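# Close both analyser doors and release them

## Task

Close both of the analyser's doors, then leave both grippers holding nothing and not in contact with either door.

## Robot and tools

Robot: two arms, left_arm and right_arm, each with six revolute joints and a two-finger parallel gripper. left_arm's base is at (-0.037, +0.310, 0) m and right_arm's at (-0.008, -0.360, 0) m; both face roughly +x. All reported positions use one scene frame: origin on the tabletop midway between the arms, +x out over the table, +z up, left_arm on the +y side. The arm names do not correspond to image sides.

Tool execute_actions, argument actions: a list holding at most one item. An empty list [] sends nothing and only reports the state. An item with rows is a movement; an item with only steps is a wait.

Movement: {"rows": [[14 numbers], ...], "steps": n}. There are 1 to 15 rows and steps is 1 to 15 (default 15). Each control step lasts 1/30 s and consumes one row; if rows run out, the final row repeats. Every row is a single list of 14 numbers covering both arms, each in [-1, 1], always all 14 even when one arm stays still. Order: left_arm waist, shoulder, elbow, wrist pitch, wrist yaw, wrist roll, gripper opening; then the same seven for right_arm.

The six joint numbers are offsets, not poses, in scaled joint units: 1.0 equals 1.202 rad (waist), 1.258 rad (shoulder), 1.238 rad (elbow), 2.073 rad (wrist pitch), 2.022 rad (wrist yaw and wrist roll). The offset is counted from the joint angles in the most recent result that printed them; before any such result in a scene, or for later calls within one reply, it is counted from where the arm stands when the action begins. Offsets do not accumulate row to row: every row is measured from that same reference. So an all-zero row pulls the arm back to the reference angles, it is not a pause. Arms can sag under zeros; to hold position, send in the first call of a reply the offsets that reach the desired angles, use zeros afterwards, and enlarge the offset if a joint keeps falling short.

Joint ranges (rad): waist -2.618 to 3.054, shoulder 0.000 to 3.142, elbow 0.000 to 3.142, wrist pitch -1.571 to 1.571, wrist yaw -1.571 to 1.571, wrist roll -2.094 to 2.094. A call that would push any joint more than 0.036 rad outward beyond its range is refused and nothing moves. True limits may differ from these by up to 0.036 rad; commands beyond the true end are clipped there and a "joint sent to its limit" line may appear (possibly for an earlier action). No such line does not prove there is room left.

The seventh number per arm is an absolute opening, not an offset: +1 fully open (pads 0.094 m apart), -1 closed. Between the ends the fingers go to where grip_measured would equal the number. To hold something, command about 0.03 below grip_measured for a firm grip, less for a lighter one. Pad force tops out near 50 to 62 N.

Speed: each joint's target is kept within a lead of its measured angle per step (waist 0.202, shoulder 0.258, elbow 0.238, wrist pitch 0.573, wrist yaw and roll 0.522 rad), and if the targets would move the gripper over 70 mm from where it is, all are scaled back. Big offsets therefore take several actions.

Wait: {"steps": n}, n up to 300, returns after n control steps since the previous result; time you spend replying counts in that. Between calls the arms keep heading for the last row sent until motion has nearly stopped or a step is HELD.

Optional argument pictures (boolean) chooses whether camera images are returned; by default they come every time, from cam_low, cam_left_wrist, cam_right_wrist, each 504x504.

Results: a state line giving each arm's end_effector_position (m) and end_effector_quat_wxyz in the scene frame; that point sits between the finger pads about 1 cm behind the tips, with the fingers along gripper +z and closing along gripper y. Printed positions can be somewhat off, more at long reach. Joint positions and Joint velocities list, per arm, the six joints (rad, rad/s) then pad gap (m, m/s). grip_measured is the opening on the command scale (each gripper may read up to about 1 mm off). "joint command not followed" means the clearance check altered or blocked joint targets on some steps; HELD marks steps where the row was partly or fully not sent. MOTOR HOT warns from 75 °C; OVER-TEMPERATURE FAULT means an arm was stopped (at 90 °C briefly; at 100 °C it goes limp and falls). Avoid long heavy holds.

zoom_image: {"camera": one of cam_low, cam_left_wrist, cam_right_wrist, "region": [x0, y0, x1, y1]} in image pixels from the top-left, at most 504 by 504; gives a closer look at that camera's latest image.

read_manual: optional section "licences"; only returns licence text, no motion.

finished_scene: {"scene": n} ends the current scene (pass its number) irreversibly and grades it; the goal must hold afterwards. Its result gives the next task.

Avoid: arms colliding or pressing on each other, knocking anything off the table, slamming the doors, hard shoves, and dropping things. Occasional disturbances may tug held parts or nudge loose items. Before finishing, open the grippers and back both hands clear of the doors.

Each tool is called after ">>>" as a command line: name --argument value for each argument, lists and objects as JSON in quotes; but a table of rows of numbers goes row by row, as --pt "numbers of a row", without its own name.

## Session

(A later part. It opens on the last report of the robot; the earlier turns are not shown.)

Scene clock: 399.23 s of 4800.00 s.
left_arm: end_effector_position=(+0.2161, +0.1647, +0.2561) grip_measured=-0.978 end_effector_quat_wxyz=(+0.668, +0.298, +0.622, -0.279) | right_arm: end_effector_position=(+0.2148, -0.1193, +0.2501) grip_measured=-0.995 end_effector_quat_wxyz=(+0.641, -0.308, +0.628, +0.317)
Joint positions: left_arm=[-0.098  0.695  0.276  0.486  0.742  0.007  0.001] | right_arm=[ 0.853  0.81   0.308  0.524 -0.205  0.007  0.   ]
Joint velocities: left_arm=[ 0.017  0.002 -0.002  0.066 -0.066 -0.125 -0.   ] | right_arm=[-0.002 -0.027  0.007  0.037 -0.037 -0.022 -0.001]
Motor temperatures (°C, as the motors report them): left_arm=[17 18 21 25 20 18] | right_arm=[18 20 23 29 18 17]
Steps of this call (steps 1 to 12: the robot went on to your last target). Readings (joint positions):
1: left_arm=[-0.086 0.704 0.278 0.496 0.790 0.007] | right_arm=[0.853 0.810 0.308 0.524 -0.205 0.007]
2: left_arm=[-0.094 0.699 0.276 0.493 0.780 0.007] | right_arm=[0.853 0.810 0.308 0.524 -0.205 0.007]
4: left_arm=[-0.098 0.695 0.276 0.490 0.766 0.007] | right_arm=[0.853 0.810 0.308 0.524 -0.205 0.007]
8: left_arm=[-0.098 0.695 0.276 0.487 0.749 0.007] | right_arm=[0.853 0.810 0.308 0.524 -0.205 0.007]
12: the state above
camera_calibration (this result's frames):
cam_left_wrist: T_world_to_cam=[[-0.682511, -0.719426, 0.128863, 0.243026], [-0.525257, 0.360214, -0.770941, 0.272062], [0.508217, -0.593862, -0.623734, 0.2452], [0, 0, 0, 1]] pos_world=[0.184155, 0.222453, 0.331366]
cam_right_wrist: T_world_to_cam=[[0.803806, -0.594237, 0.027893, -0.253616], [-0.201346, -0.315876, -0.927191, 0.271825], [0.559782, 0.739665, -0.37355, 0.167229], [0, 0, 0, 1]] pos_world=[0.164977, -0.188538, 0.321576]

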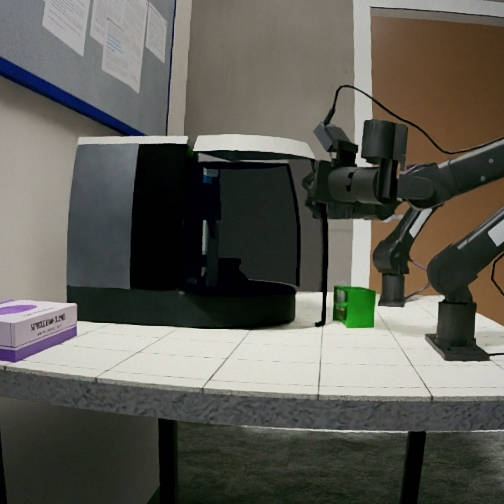

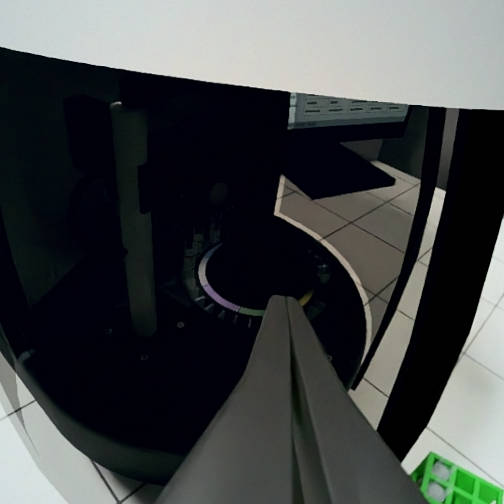

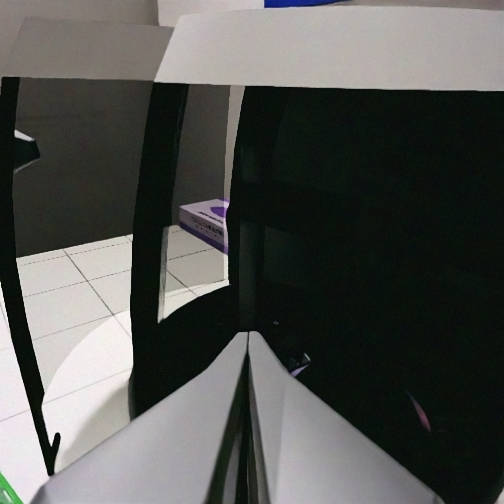

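>>> execute_actions --actions '[{"rows":[[-0.005,0.012,0.002,0.002,-0.012,0,-1,0,0,0,0,0,0,-1],[-0.011,0.022,0.005,0.004,-0.020,0,-1,0,0,0,0,0,0,-1],[-0.018,0.032,0.007,0.006,-0.027,0,-1,0,0,0,0,0,0,-1],[-0.025,0.042,0.009,0.008,-0.033,0,-1,0,0,0,0,0,0,-1],[-0.032,0.052,0.012,0.010,-0.039,0,-1,0,0,0,0,0,0,-1],[-0.040,0.062,0.014,0.012,-0.045,0,-1,0,0,0,0,0,0,-1],[-0.047,0.072,0.016,0.014,-0.051,0,-1,0,0,0,0,0,0,-1],[-0.054,0.082,0.019,0.016,-0.057,0,-1,0,0,0,0,0,0,-1],[-0.062,0.092,0.021,0.018,-0.062,0,-1,0,0,0,0,0,0,-1],[-0.069,0.102,0.023,0.020,-0.067,0,-1,0,0,0,0,0,0,-1],[-0.076,0.112,0.026,0.023,-0.072,0,-1,0,0,0,0,0,0,-1],[-0.084,0.122,0.028,0.025,-0.076,0,-1,0,0,0,0,0,0,-1],[-0.091,0.132,0.030,0.027,-0.080,0,-1,0,0,0,0,0,0,-1],[-0.099,0.143,0.033,0.029,-0.083,0,-1,0,0,0,0,0,0,-1],[-0.106,0.153,0.035,0.031,-0.085,0,-1,0,0,0,0,0,0,-1]],"steps":15}]' --pictures false

>>> execute_actions --actions '[{"steps":12}]'

Scene clock: 414.73 s of 4800.00 s.
left_arm: end_effector_position=(+0.2360, +0.1491, +0.2239) grip_measured=-0.978 end_effector_quat_wxyz=(+0.632, +0.281, +0.664, -0.284) | right_arm: end_effector_position=(+0.2148, -0.1193, +0.2501) grip_measured=-0.995 end_effector_quat_wxyz=(+0.641, -0.308, +0.628, +0.317)
Joint positions: left_arm=[-0.203  0.855  0.279  0.526  0.617  0.007  0.001] | right_arm=[ 0.853  0.81   0.308  0.524 -0.205  0.007  0.   ]
Joint velocities: left_arm=[-0.256  0.388  0.1    0.037 -0.168 -0.022  0.   ] | right_arm=[-0.017  0.017 -0.022 -0.037 -0.007 -0.037 -0.001]
Motor temperatures (°C, as the motors report them): left_arm=[17 18 21 25 20 18] | right_arm=[18 20 23 29 18 17]
Steps of this call (steps 1 to 30: the robot went on to your last target; steps 31 to 90: nothing new was sent; then 12.00 s passed at rest; steps 91 to 105: all 15 steps of this action). Readings (joint positions):
91: left_arm=[-0.098 0.695 0.276 0.485 0.738 0.007] | right_arm=[0.853 0.810 0.308 0.524 -0.205 0.007]
92: left_arm=[-0.099 0.697 0.276 0.486 0.736 0.007] | right_arm=[0.853 0.810 0.308 0.524 -0.205 0.007]
94: left_arm=[-0.108 0.712 0.276 0.495 0.724 0.007] | right_arm=[0.853 0.810 0.308 0.524 -0.205 0.007]
98: left_arm=[-0.141 0.764 0.276 0.507 0.686 0.007] | right_arm=[0.853 0.810 0.308 0.524 -0.205 0.007]
105: the state above

Scene clock: 415.13 s of 4800.00 s.
left_arm: end_effector_position=(+0.2406, +0.1477, +0.2224) grip_measured=-0.978 end_effector_quat_wxyz=(+0.631, +0.277, +0.669, -0.279) | right_arm: end_effector_position=(+0.2148, -0.1193, +0.2501) grip_measured=-0.995 end_effector_quat_wxyz=(+0.641, -0.308, +0.628, +0.317)
Joint positions: left_arm=[-0.218  0.88   0.287  0.536  0.588  0.007  0.001] | right_arm=[ 0.853  0.81   0.308  0.524 -0.205  0.007  0.   ]
Joint velocities: left_arm=[-0.007 -0.007 -0.007  0.051  0.022 -0.007 -0.001] | right_arm=[ 0.007 -0.007  0.017  0.007  0.051  0.051 -0.001]
Motor temperatures (°C, as the motors report them): left_arm=[17 18 21 25 20 18] | right_arm=[18 20 23 29 18 17]
Steps of this call (steps 1 to 12: the robot went on to your last target). Readings (joint positions):
1: left_arm=[-0.211 0.867 0.283 0.528 0.611 0.007] | right_arm=[0.853 0.810 0.308 0.524 -0.205 0.007]
2: left_arm=[-0.215 0.875 0.285 0.529 0.606 0.007] | right_arm=[0.853 0.810 0.308 0.524 -0.205 0.007]
4: left_arm=[-0.218 0.880 0.287 0.531 0.599 0.007] | right_arm=[0.853 0.810 0.308 0.524 -0.205 0.007]
8: left_arm=[-0.218 0.880 0.287 0.535 0.591 0.007] | right_arm=[0.853 0.810 0.308 0.524 -0.205 0.007]
12: the state above
camera_calibration (this result's frames):
cam_left_wrist: T_world_to_cam=[[-0.637728, -0.745084, 0.195328, 0.230105], [-0.626554, 0.354288, -0.694198, 0.273295], [0.448033, -0.565092, -0.692775, 0.227234], [0, 0, 0, 1]] pos_world=[0.21617, 0.203031, 0.302197]
cam_right_wrist: T_world_to_cam=[[0.803806, -0.594237, 0.027893, -0.253616], [-0.201346, -0.315876, -0.927191, 0.271825], [0.559782, 0.739665, -0.37355, 0.167229], [0, 0, 0, 1]] pos_world=[0.164977, -0.188538, 0.321576]

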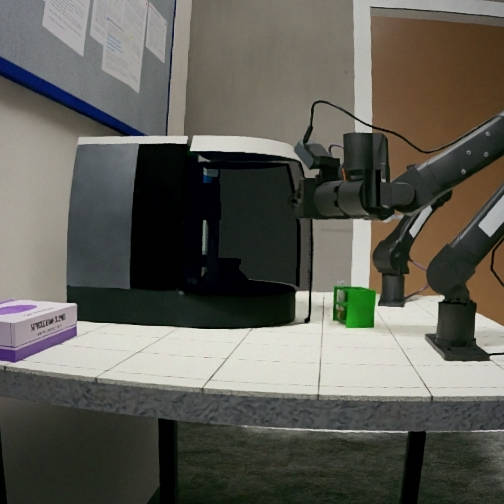

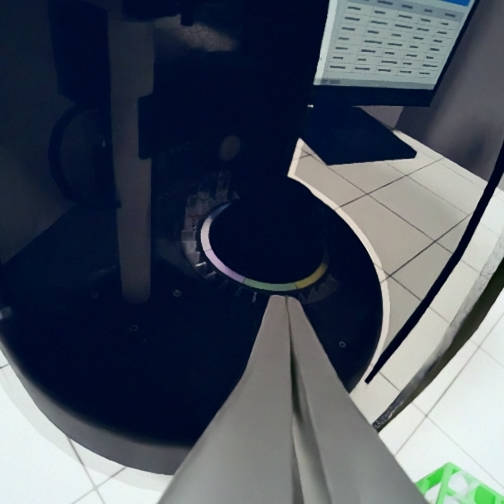

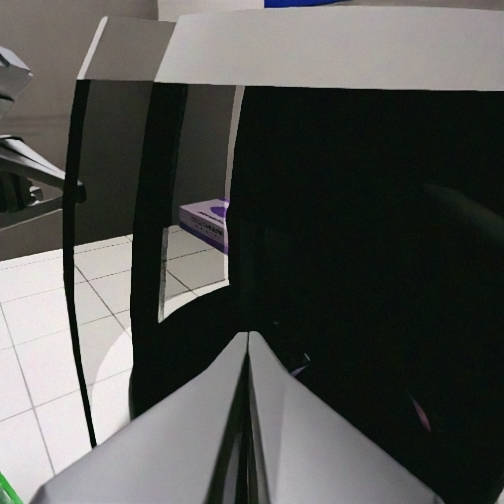

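>>> execute_actions --actions '[{"rows":[[-0.004,0.006,0.012,0.005,-0.006,0,-1,0,0,0,0,0,0,-1],[-0.007,0.012,0.020,0.009,-0.010,0,-1,0,0,0,0,0,0,-1],[-0.011,0.019,0.025,0.012,-0.013,0,-1,0,0,0,0,0,0,-1],[-0.015,0.025,0.028,0.015,-0.015,0,-1,0,0,0,0,0,0,-1],[-0.019,0.031,0.031,0.018,-0.017,0,-1,0,0,0,0,0,0,-1],[-0.022,0.037,0.034,0.021,-0.019,0,-1,0,0,0,0,0,0,-1],[-0.026,0.043,0.037,0.024,-0.021,0,-1,0,0,0,0,0,0,-1],[-0.030,0.050,0.040,0.027,-0.023,0,-1,0,0,0,0,0,0,-1],[-0.034,0.056,0.043,0.030,-0.025,0,-1,0,0,0,0,0,0,-1],[-0.037,0.062,0.046,0.033,-0.027,0,-1,0,0,0,0,0,0,-1],[-0.041,0.068,0.049,0.036,-0.029,0,-1,0,0,0,0,0,0,-1],[-0.045,0.074,0.052,0.039,-0.031,0,-1,0,0,0,0,0,0,-1],[-0.049,0.081,0.054,0.042,-0.033,0,-1,0,0,0,0,0,0,-1],[-0.052,0.087,0.057,0.045,-0.035,0,-1,0,0,0,0,0,0,-1],[-0.056,0.093,0.059,0.048,-0.037,0,-1,0,0,0,0,0,0,-1]],"steps":15}]' --pictures false

>>> execute_actions --actions '[{"steps":12}]'

Scene clock: 426.03 s of 4800.00 s.
left_arm: end_effector_position=(+0.2511, +0.1344, +0.2241) grip_measured=-0.978 end_effector_quat_wxyz=(+0.630, +0.281, +0.666, -0.282) | right_arm: end_effector_position=(+0.2148, -0.1193, +0.2501) grip_measured=-0.995 end_effector_quat_wxyz=(+0.641, -0.308, +0.628, +0.317)
Joint positions: left_arm=[-0.271  0.974  0.323  0.597  0.547  0.007  0.001] | right_arm=[ 0.853  0.81   0.308  0.524 -0.205  0.007  0.   ]
Joint velocities: left_arm=[-0.125  0.217  0.085  0.168 -0.081  0.051  0.   ] | right_arm=[-0.007 -0.007  0.022 -0.037 -0.022 -0.022  0.   ]
Motor temperatures (°C, as the motors report them): left_arm=[17 18 22 26 20 18] | right_arm=[18 20 23 29 18 17]
Steps of this call (steps 1 to 30: the robot went on to your last target; steps 31 to 90: nothing new was sent; then 7.40 s passed at rest; steps 91 to 105: all 15 steps of this action). Readings (joint positions):
91: left_arm=[-0.218 0.880 0.287 0.537 0.586 0.007] | right_arm=[0.853 0.810 0.308 0.524 -0.205 0.007]
92: left_arm=[-0.218 0.880 0.287 0.537 0.586 0.007] | right_arm=[0.853 0.810 0.308 0.524 -0.205 0.007]
94: left_arm=[-0.222 0.886 0.287 0.545 0.583 0.007] | right_arm=[0.853 0.810 0.308 0.524 -0.205 0.007]
98: left_arm=[-0.239 0.918 0.297 0.561 0.572 0.007] | right_arm=[0.853 0.810 0.308 0.524 -0.205 0.007]
105: the state above

Scene clock: 426.43 s of 4800.00 s.
left_arm: end_effector_position=(+0.2541, +0.1335, +0.2272) grip_measured=-0.978 end_effector_quat_wxyz=(+0.637, +0.279, +0.663, -0.278) | right_arm: end_effector_position=(+0.2148, -0.1193, +0.2501) grip_measured=-0.995 end_effector_quat_wxyz=(+0.641, -0.308, +0.628, +0.317)
Joint positions: left_arm=[-0.279  0.988  0.328  0.62   0.531  0.007  0.001] | right_arm=[ 0.853  0.81   0.308  0.524 -0.205  0.007  0.   ]
Joint velocities: left_arm=[-0.007 -0.012  0.012  0.022 -0.022  0.037 -0.   ] | right_arm=[-0.022  0.002 -0.012  0.022 -0.051  0.051  0.001]
Motor temperatures (°C, as the motors report them): left_arm=[17 18 22 26 20 18] | right_arm=[18 20 23 29 18 17]
Steps of this call (steps 1 to 12: the robot went on to your last target). Readings (joint positions):
1: left_arm=[-0.275 0.981 0.325 0.603 0.543 0.007] | right_arm=[0.853 0.810 0.308 0.524 -0.205 0.007]
2: left_arm=[-0.277 0.985 0.327 0.606 0.541 0.007] | right_arm=[0.853 0.810 0.308 0.524 -0.205 0.007]
4: left_arm=[-0.279 0.988 0.328 0.612 0.537 0.007] | right_arm=[0.853 0.810 0.308 0.524 -0.205 0.007]
8: left_arm=[-0.279 0.988 0.328 0.618 0.533 0.007] | right_arm=[0.853 0.810 0.308 0.524 -0.205 0.007]
12: the state above
camera_calibration (this result's frames):
cam_left_wrist: T_world_to_cam=[[-0.642991, -0.743056, 0.185553, 0.230451], [-0.613726, 0.354971, -0.705221, 0.289243], [0.458153, -0.567329, -0.684276, 0.212251], [0, 0, 0, 1]] pos_world=[0.22845, 0.188981, 0.306457]
cam_right_wrist: T_world_to_cam=[[0.803806, -0.594237, 0.027893, -0.253616], [-0.201346, -0.315876, -0.927191, 0.271825], [0.559782, 0.739665, -0.37355, 0.167229], [0, 0, 0, 1]] pos_world=[0.164977, -0.188538, 0.321576]

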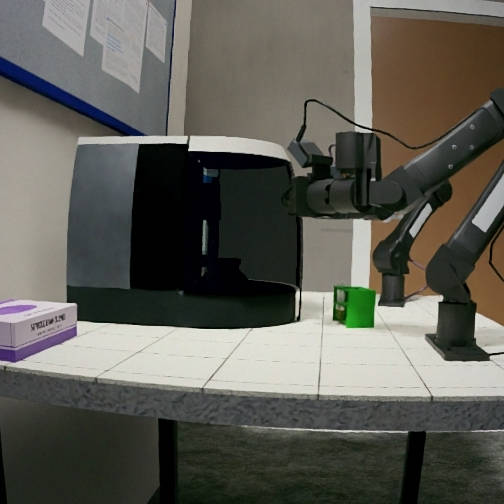

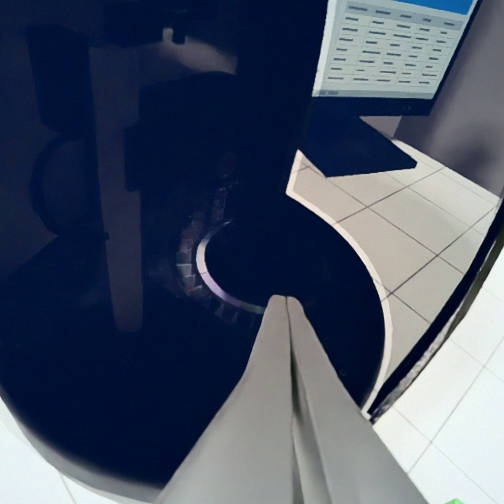

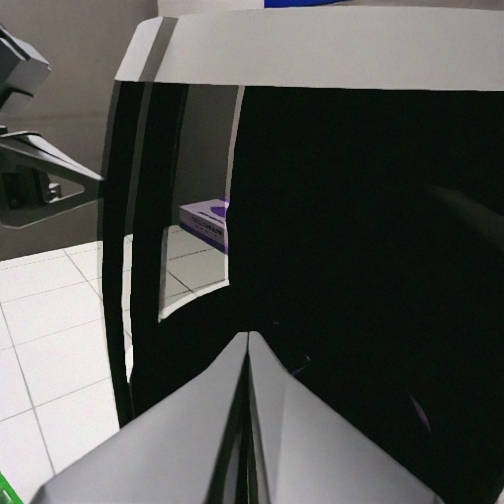

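>>> execute_actions --actions '[{"rows":[[-0.003,0.005,0.012,0.003,-0.005,0,-1,0,0,0,0,0,0,-1],[-0.005,0.009,0.020,0.005,-0.008,0,-1,0,0,0,0,0,0,-1],[-0.007,0.013,0.024,0.007,-0.010,0,-1,0,0,0,0,0,0,-1],[-0.009,0.016,0.026,0.008,-0.011,0,-1,0,0,0,0,0,0,-1],[-0.011,0.020,0.027,0.009,-0.012,0,-1,0,0,0,0,0,0,-1],[-0.013,0.023,0.029,0.010,-0.013,0,-1,0,0,0,0,0,0,-1],[-0.015,0.027,0.030,0.011,-0.014,0,-1,0,0,0,0,0,0,-1],[-0.017,0.030,0.032,0.012,-0.015,0,-1,0,0,0,0,0,0,-1],[-0.019,0.034,0.033,0.013,-0.016,0,-1,0,0,0,0,0,0,-1],[-0.021,0.037,0.035,0.014,-0.017,0,-1,0,0,0,0,0,0,-1],[-0.023,0.041,0.036,0.015,-0.018,0,-1,0,0,0,0,0,0,-1],[-0.025,0.044,0.038,0.016,-0.019,0,-1,0,0,0,0,0,0,-1],[-0.027,0.048,0.039,0.017,-0.020,0,-1,0,0,0,0,0,0,-1],[-0.029,0.051,0.041,0.018,-0.021,0,-1,0,0,0,0,0,0,-1],[-0.031,0.055,0.042,0.019,-0.022,0,-1,0,0,0,0,0,0,-1]],"steps":15}]' --pictures false

>>> execute_actions --actions '[{"steps":10}]'

Scene clock: 436.80 s of 4800.00 s.
left_arm: end_effector_position=(+0.2567, +0.1293, +0.2230) grip_measured=-0.978 end_effector_quat_wxyz=(+0.632, +0.281, +0.666, -0.280) | right_arm: end_effector_position=(+0.2148, -0.1193, +0.2501) grip_measured=-0.995 end_effector_quat_wxyz=(+0.641, -0.308, +0.628, +0.317)
Joint positions: left_arm=[-0.293  1.02   0.332  0.639  0.52   0.007  0.001] | right_arm=[ 0.853  0.81   0.308  0.524 -0.205  0.007  0.   ]
Joint velocities: left_arm=[ 0.022  0.027  0.007  0.022  0.007 -0.051 -0.   ] | right_arm=[ 0.007  0.007 -0.022  0.007  0.037 -0.037 -0.   ]
Motor temperatures (°C, as the motors report them): left_arm=[17 18 22 27 20 18] | right_arm=[18 20 23 29 18 17]
Steps of this call (steps 1 to 30: the robot went on to your last target; steps 31 to 90: nothing new was sent; then 6.87 s passed at rest; steps 91 to 105: all 15 steps of this action). Readings (joint positions):
91: left_arm=[-0.279 0.988 0.328 0.622 0.530 0.007] | right_arm=[0.853 0.810 0.308 0.524 -0.205 0.007]
92: left_arm=[-0.279 0.988 0.328 0.622 0.530 0.007] | right_arm=[0.853 0.810 0.308 0.524 -0.205 0.007]
94: left_arm=[-0.279 0.989 0.328 0.623 0.529 0.007] | right_arm=[0.853 0.810 0.308 0.524 -0.205 0.007]
98: left_arm=[-0.287 1.006 0.328 0.634 0.523 0.007] | right_arm=[0.853 0.810 0.308 0.524 -0.205 0.007]
105: the state above

Scene clock: 437.13 s of 4800.00 s.
left_arm: end_effector_position=(+0.2568, +0.1293, +0.2230) grip_measured=-0.978 end_effector_quat_wxyz=(+0.633, +0.281, +0.665, -0.280) | right_arm: end_effector_position=(+0.2148, -0.1193, +0.2501) grip_measured=-0.995 end_effector_quat_wxyz=(+0.641, -0.308, +0.628, +0.317)
Joint positions: left_arm=[-0.293  1.021  0.332  0.64   0.52   0.007  0.001] | right_arm=[ 0.853  0.81   0.308  0.524 -0.205  0.007  0.   ]
Joint velocities: left_arm=[-0.007  0.002 -0.002  0.007 -0.022 -0.051  0.001] | right_arm=[-0.032  0.017  0.022 -0.022  0.022  0.022 -0.001]
Motor temperatures (°C, as the motors report them): left_arm=[17 18 22 27 20 18] | right_arm=[18 20 23 29 18 17]
Steps of this call (steps 1 to 10: the robot went on to your last target). Readings (joint positions):
1: left_arm=[-0.293 1.021 0.332 0.640 0.520 0.007] | right_arm=[0.853 0.810 0.308 0.524 -0.205 0.007]
2: left_arm=[-0.293 1.021 0.332 0.640 0.520 0.007] | right_arm=[0.853 0.810 0.308 0.524 -0.205 0.007]
4: left_arm=[-0.293 1.021 0.332 0.640 0.520 0.007] | right_arm=[0.853 0.810 0.308 0.524 -0.205 0.007]
8: left_arm=[-0.293 1.021 0.332 0.640 0.520 0.007] | right_arm=[0.853 0.810 0.308 0.524 -0.205 0.007]
10: the state above
camera_calibration (this result's frames):
cam_left_wrist: T_world_to_cam=[[-0.644425, -0.740941, 0.189006, 0.22914], [-0.618546, 0.359783, -0.698539, 0.288574], [0.449575, -0.567065, -0.690159, 0.209255], [0, 0, 0, 1]] pos_world=[0.232084, 0.184616, 0.30269]
cam_right_wrist: T_world_to_cam=[[0.803806, -0.594237, 0.027893, -0.253616], [-0.201346, -0.315876, -0.927191, 0.271825], [0.559782, 0.739665, -0.37355, 0.167229], [0, 0, 0, 1]] pos_world=[0.164977, -0.188538, 0.321576]

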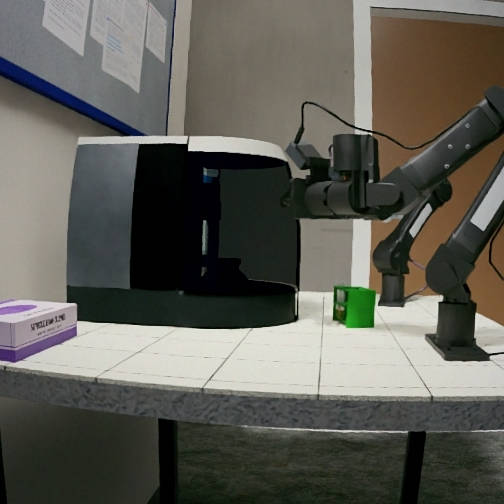

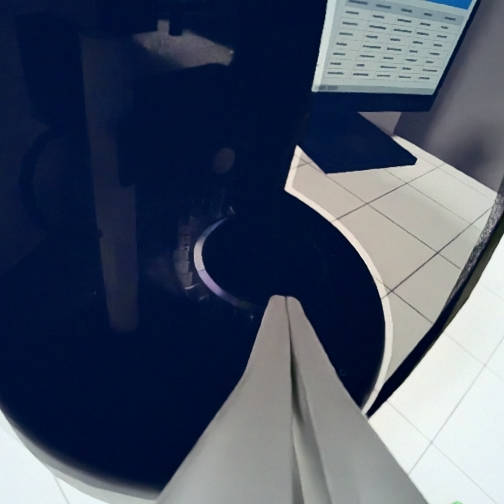

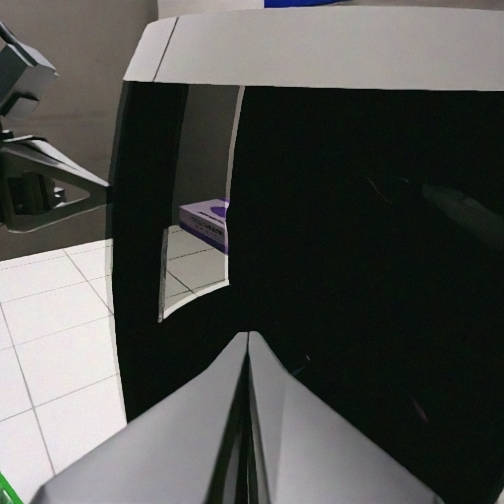

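Both doors are flush. Retracting the left arm.

>>> execute_actions --actions '[{"rows":[[0.004,-0.012,-0.003,-0.006,0,0,-1,0,0,0,0,0,0,-1],[0.008,-0.028,-0.006,-0.013,0,0,-1,0,0,0,0,0,0,-1],[0.012,-0.046,-0.010,-0.021,0,0,-1,0,0,0,0,0,0,-1],[0.016,-0.066,-0.014,-0.030,0,0,-1,0,0,0,0,0,0,-1],[0.020,-0.086,-0.018,-0.039,0,0,-1,0,0,0,0,0,0,-1],[0.024,-0.106,-0.022,-0.048,0,0,-1,0,0,0,0,0,0,-1],[0.028,-0.126,-0.026,-0.057,0,0,-1,0,0,0,0,0,0,-1],[0.032,-0.146,-0.030,-0.066,0,0,-1,0,0,0,0,0,0,-1],[0.036,-0.166,-0.034,-0.075,0,0,-1,0,0,0,0,0,0,-1],[0.040,-0.186,-0.038,-0.084,0,0,-1,0,0,0,0,0,0,-1],[0.044,-0.206,-0.042,-0.093,0,0,-1,0,0,0,0,0,0,-1],[0.048,-0.226,-0.046,-0.101,0,0,-1,0,0,0,0,0,0,-1],[0.052,-0.244,-0.050,-0.108,0,0,-1,0,0,0,0,0,0,-1],[0.056,-0.260,-0.053,-0.113,0,0,-1,0,0,0,0,0,0,-1],[0.060,-0.272,-0.056,-0.116,0,0,-1,0,0,0,0,0,0,-1]],"steps":15}]' --pictures false

>>> execute_actions --actions '[{"steps":15}]'

Scene clock: 446.77 s of 4800.00 s.
left_arm: end_effector_position=(+0.2281, +0.1552, +0.2510) grip_measured=-0.978 end_effector_quat_wxyz=(+0.669, +0.266, +0.644, -0.258) | right_arm: end_effector_position=(+0.2148, -0.1193, +0.2501) grip_measured=-0.995 end_effector_quat_wxyz=(+0.641, -0.308, +0.628, +0.317)
Joint positions: left_arm=[-0.237  0.727  0.285  0.476  0.522  0.007  0.001] | right_arm=[ 0.853  0.81   0.308  0.524 -0.205  0.007  0.   ]
Joint velocities: left_arm=[ 0.134 -0.569 -0.134 -0.388 -0.037 -0.081 -0.   ] | right_arm=[-0.012 -0.012  0.007  0.037  0.007 -0.007 -0.001]
Motor temperatures (°C, as the motors report them): left_arm=[17 18 23 28 20 18] | right_arm=[18 20 23 29 18 17]
Steps of this call (steps 1 to 15: the robot went on to your last target; steps 16 to 90: nothing new was sent; then 6.13 s passed at rest; steps 91 to 105: all 15 steps of this action). Readings (joint positions):
91: left_arm=[-0.292 1.019 0.331 0.639 0.522 0.007] | right_arm=[0.853 0.810 0.308 0.524 -0.205 0.007]
92: left_arm=[-0.291 1.014 0.330 0.635 0.522 0.007] | right_arm=[0.853 0.810 0.308 0.524 -0.205 0.007]
94: left_arm=[-0.288 0.996 0.330 0.620 0.522 0.007] | right_arm=[0.853 0.810 0.308 0.524 -0.205 0.007]
98: left_arm=[-0.271 0.902 0.318 0.575 0.522 0.007] | right_arm=[0.853 0.810 0.308 0.524 -0.205 0.007]
105: the state above

Scene clock: 447.27 s of 4800.00 s.
left_arm: end_effector_position=(+0.2251, +0.1583, +0.2420) grip_measured=-0.978 end_effector_quat_wxyz=(+0.658, +0.262, +0.658, -0.258) | right_arm: end_effector_position=(+0.2148, -0.1193, +0.2501) grip_measured=-0.995 end_effector_quat_wxyz=(+0.641, -0.308, +0.628, +0.317)
Joint positions: left_arm=[-0.229  0.695  0.275  0.417  0.522  0.007  0.001] | right_arm=[ 0.853  0.81   0.308  0.524 -0.205  0.007  0.   ]
Joint velocities: left_arm=[ 0.002 -0.002 -0.002  0.022 -0.095  0.007  0.   ] | right_arm=[-0.022 -0.022 -0.017 -0.051 -0.022  0.007 -0.   ]
Motor temperatures (°C, as the motors report them): left_arm=[17 18 23 28 20 18] | right_arm=[18 20 23 29 18 17]
Steps of this call (steps 1 to 15: the robot went on to your last target). Readings (joint positions):
1: left_arm=[-0.233 0.710 0.281 0.465 0.522 0.007] | right_arm=[0.853 0.810 0.308 0.524 -0.205 0.007]
2: left_arm=[-0.230 0.700 0.279 0.457 0.522 0.007] | right_arm=[0.853 0.810 0.308 0.524 -0.205 0.007]
4: left_arm=[-0.229 0.695 0.278 0.445 0.522 0.007] | right_arm=[0.853 0.810 0.308 0.524 -0.205 0.007]
8: left_arm=[-0.229 0.695 0.276 0.427 0.522 0.007] | right_arm=[0.853 0.810 0.308 0.524 -0.205 0.007]
15: the state above
camera_calibration (this result's frames):
cam_left_wrist: T_world_to_cam=[[-0.605333, -0.77761, 0.169984, 0.228245], [-0.607082, 0.312913, -0.730436, 0.284387], [0.514804, -0.545352, -0.66149, 0.227943], [0, 0, 0, 1]] pos_world=[0.193464, 0.212806, 0.319711]
cam_right_wrist: T_world_to_cam=[[0.803806, -0.594237, 0.027893, -0.253616], [-0.201346, -0.315876, -0.927191, 0.271825], [0.559782, 0.739665, -0.37355, 0.167229], [0, 0, 0, 1]] pos_world=[0.164977, -0.188538, 0.321576]

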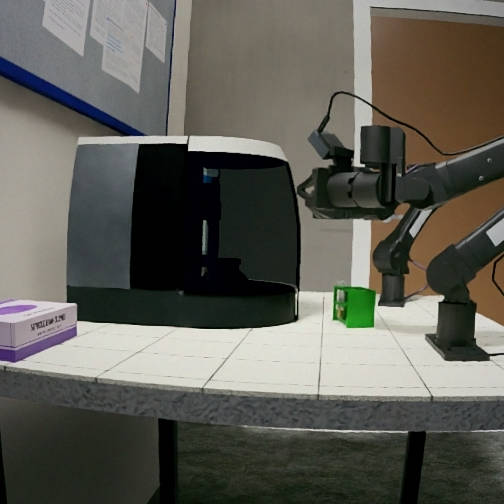

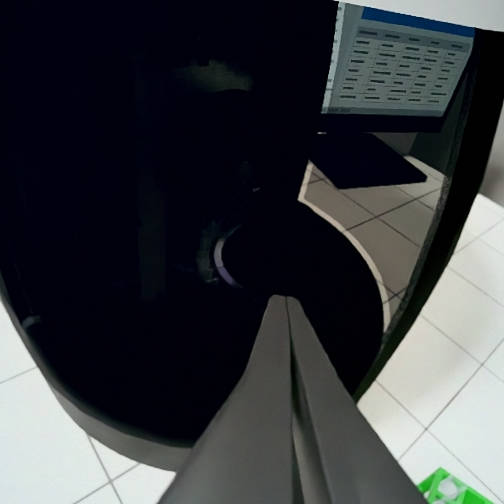

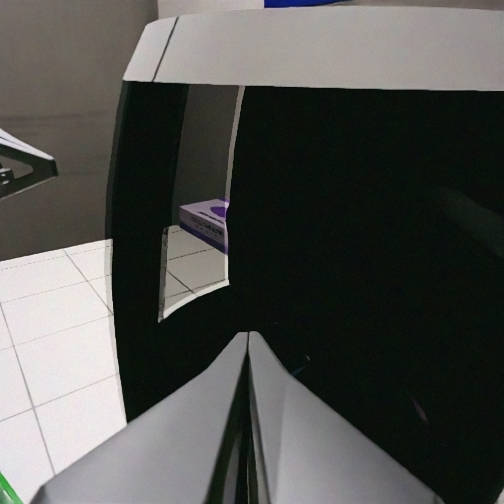

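Both doors are shut and flush, and both arms are clear.

>>> finished_scene --scene 2

The scene is finished: the task was done.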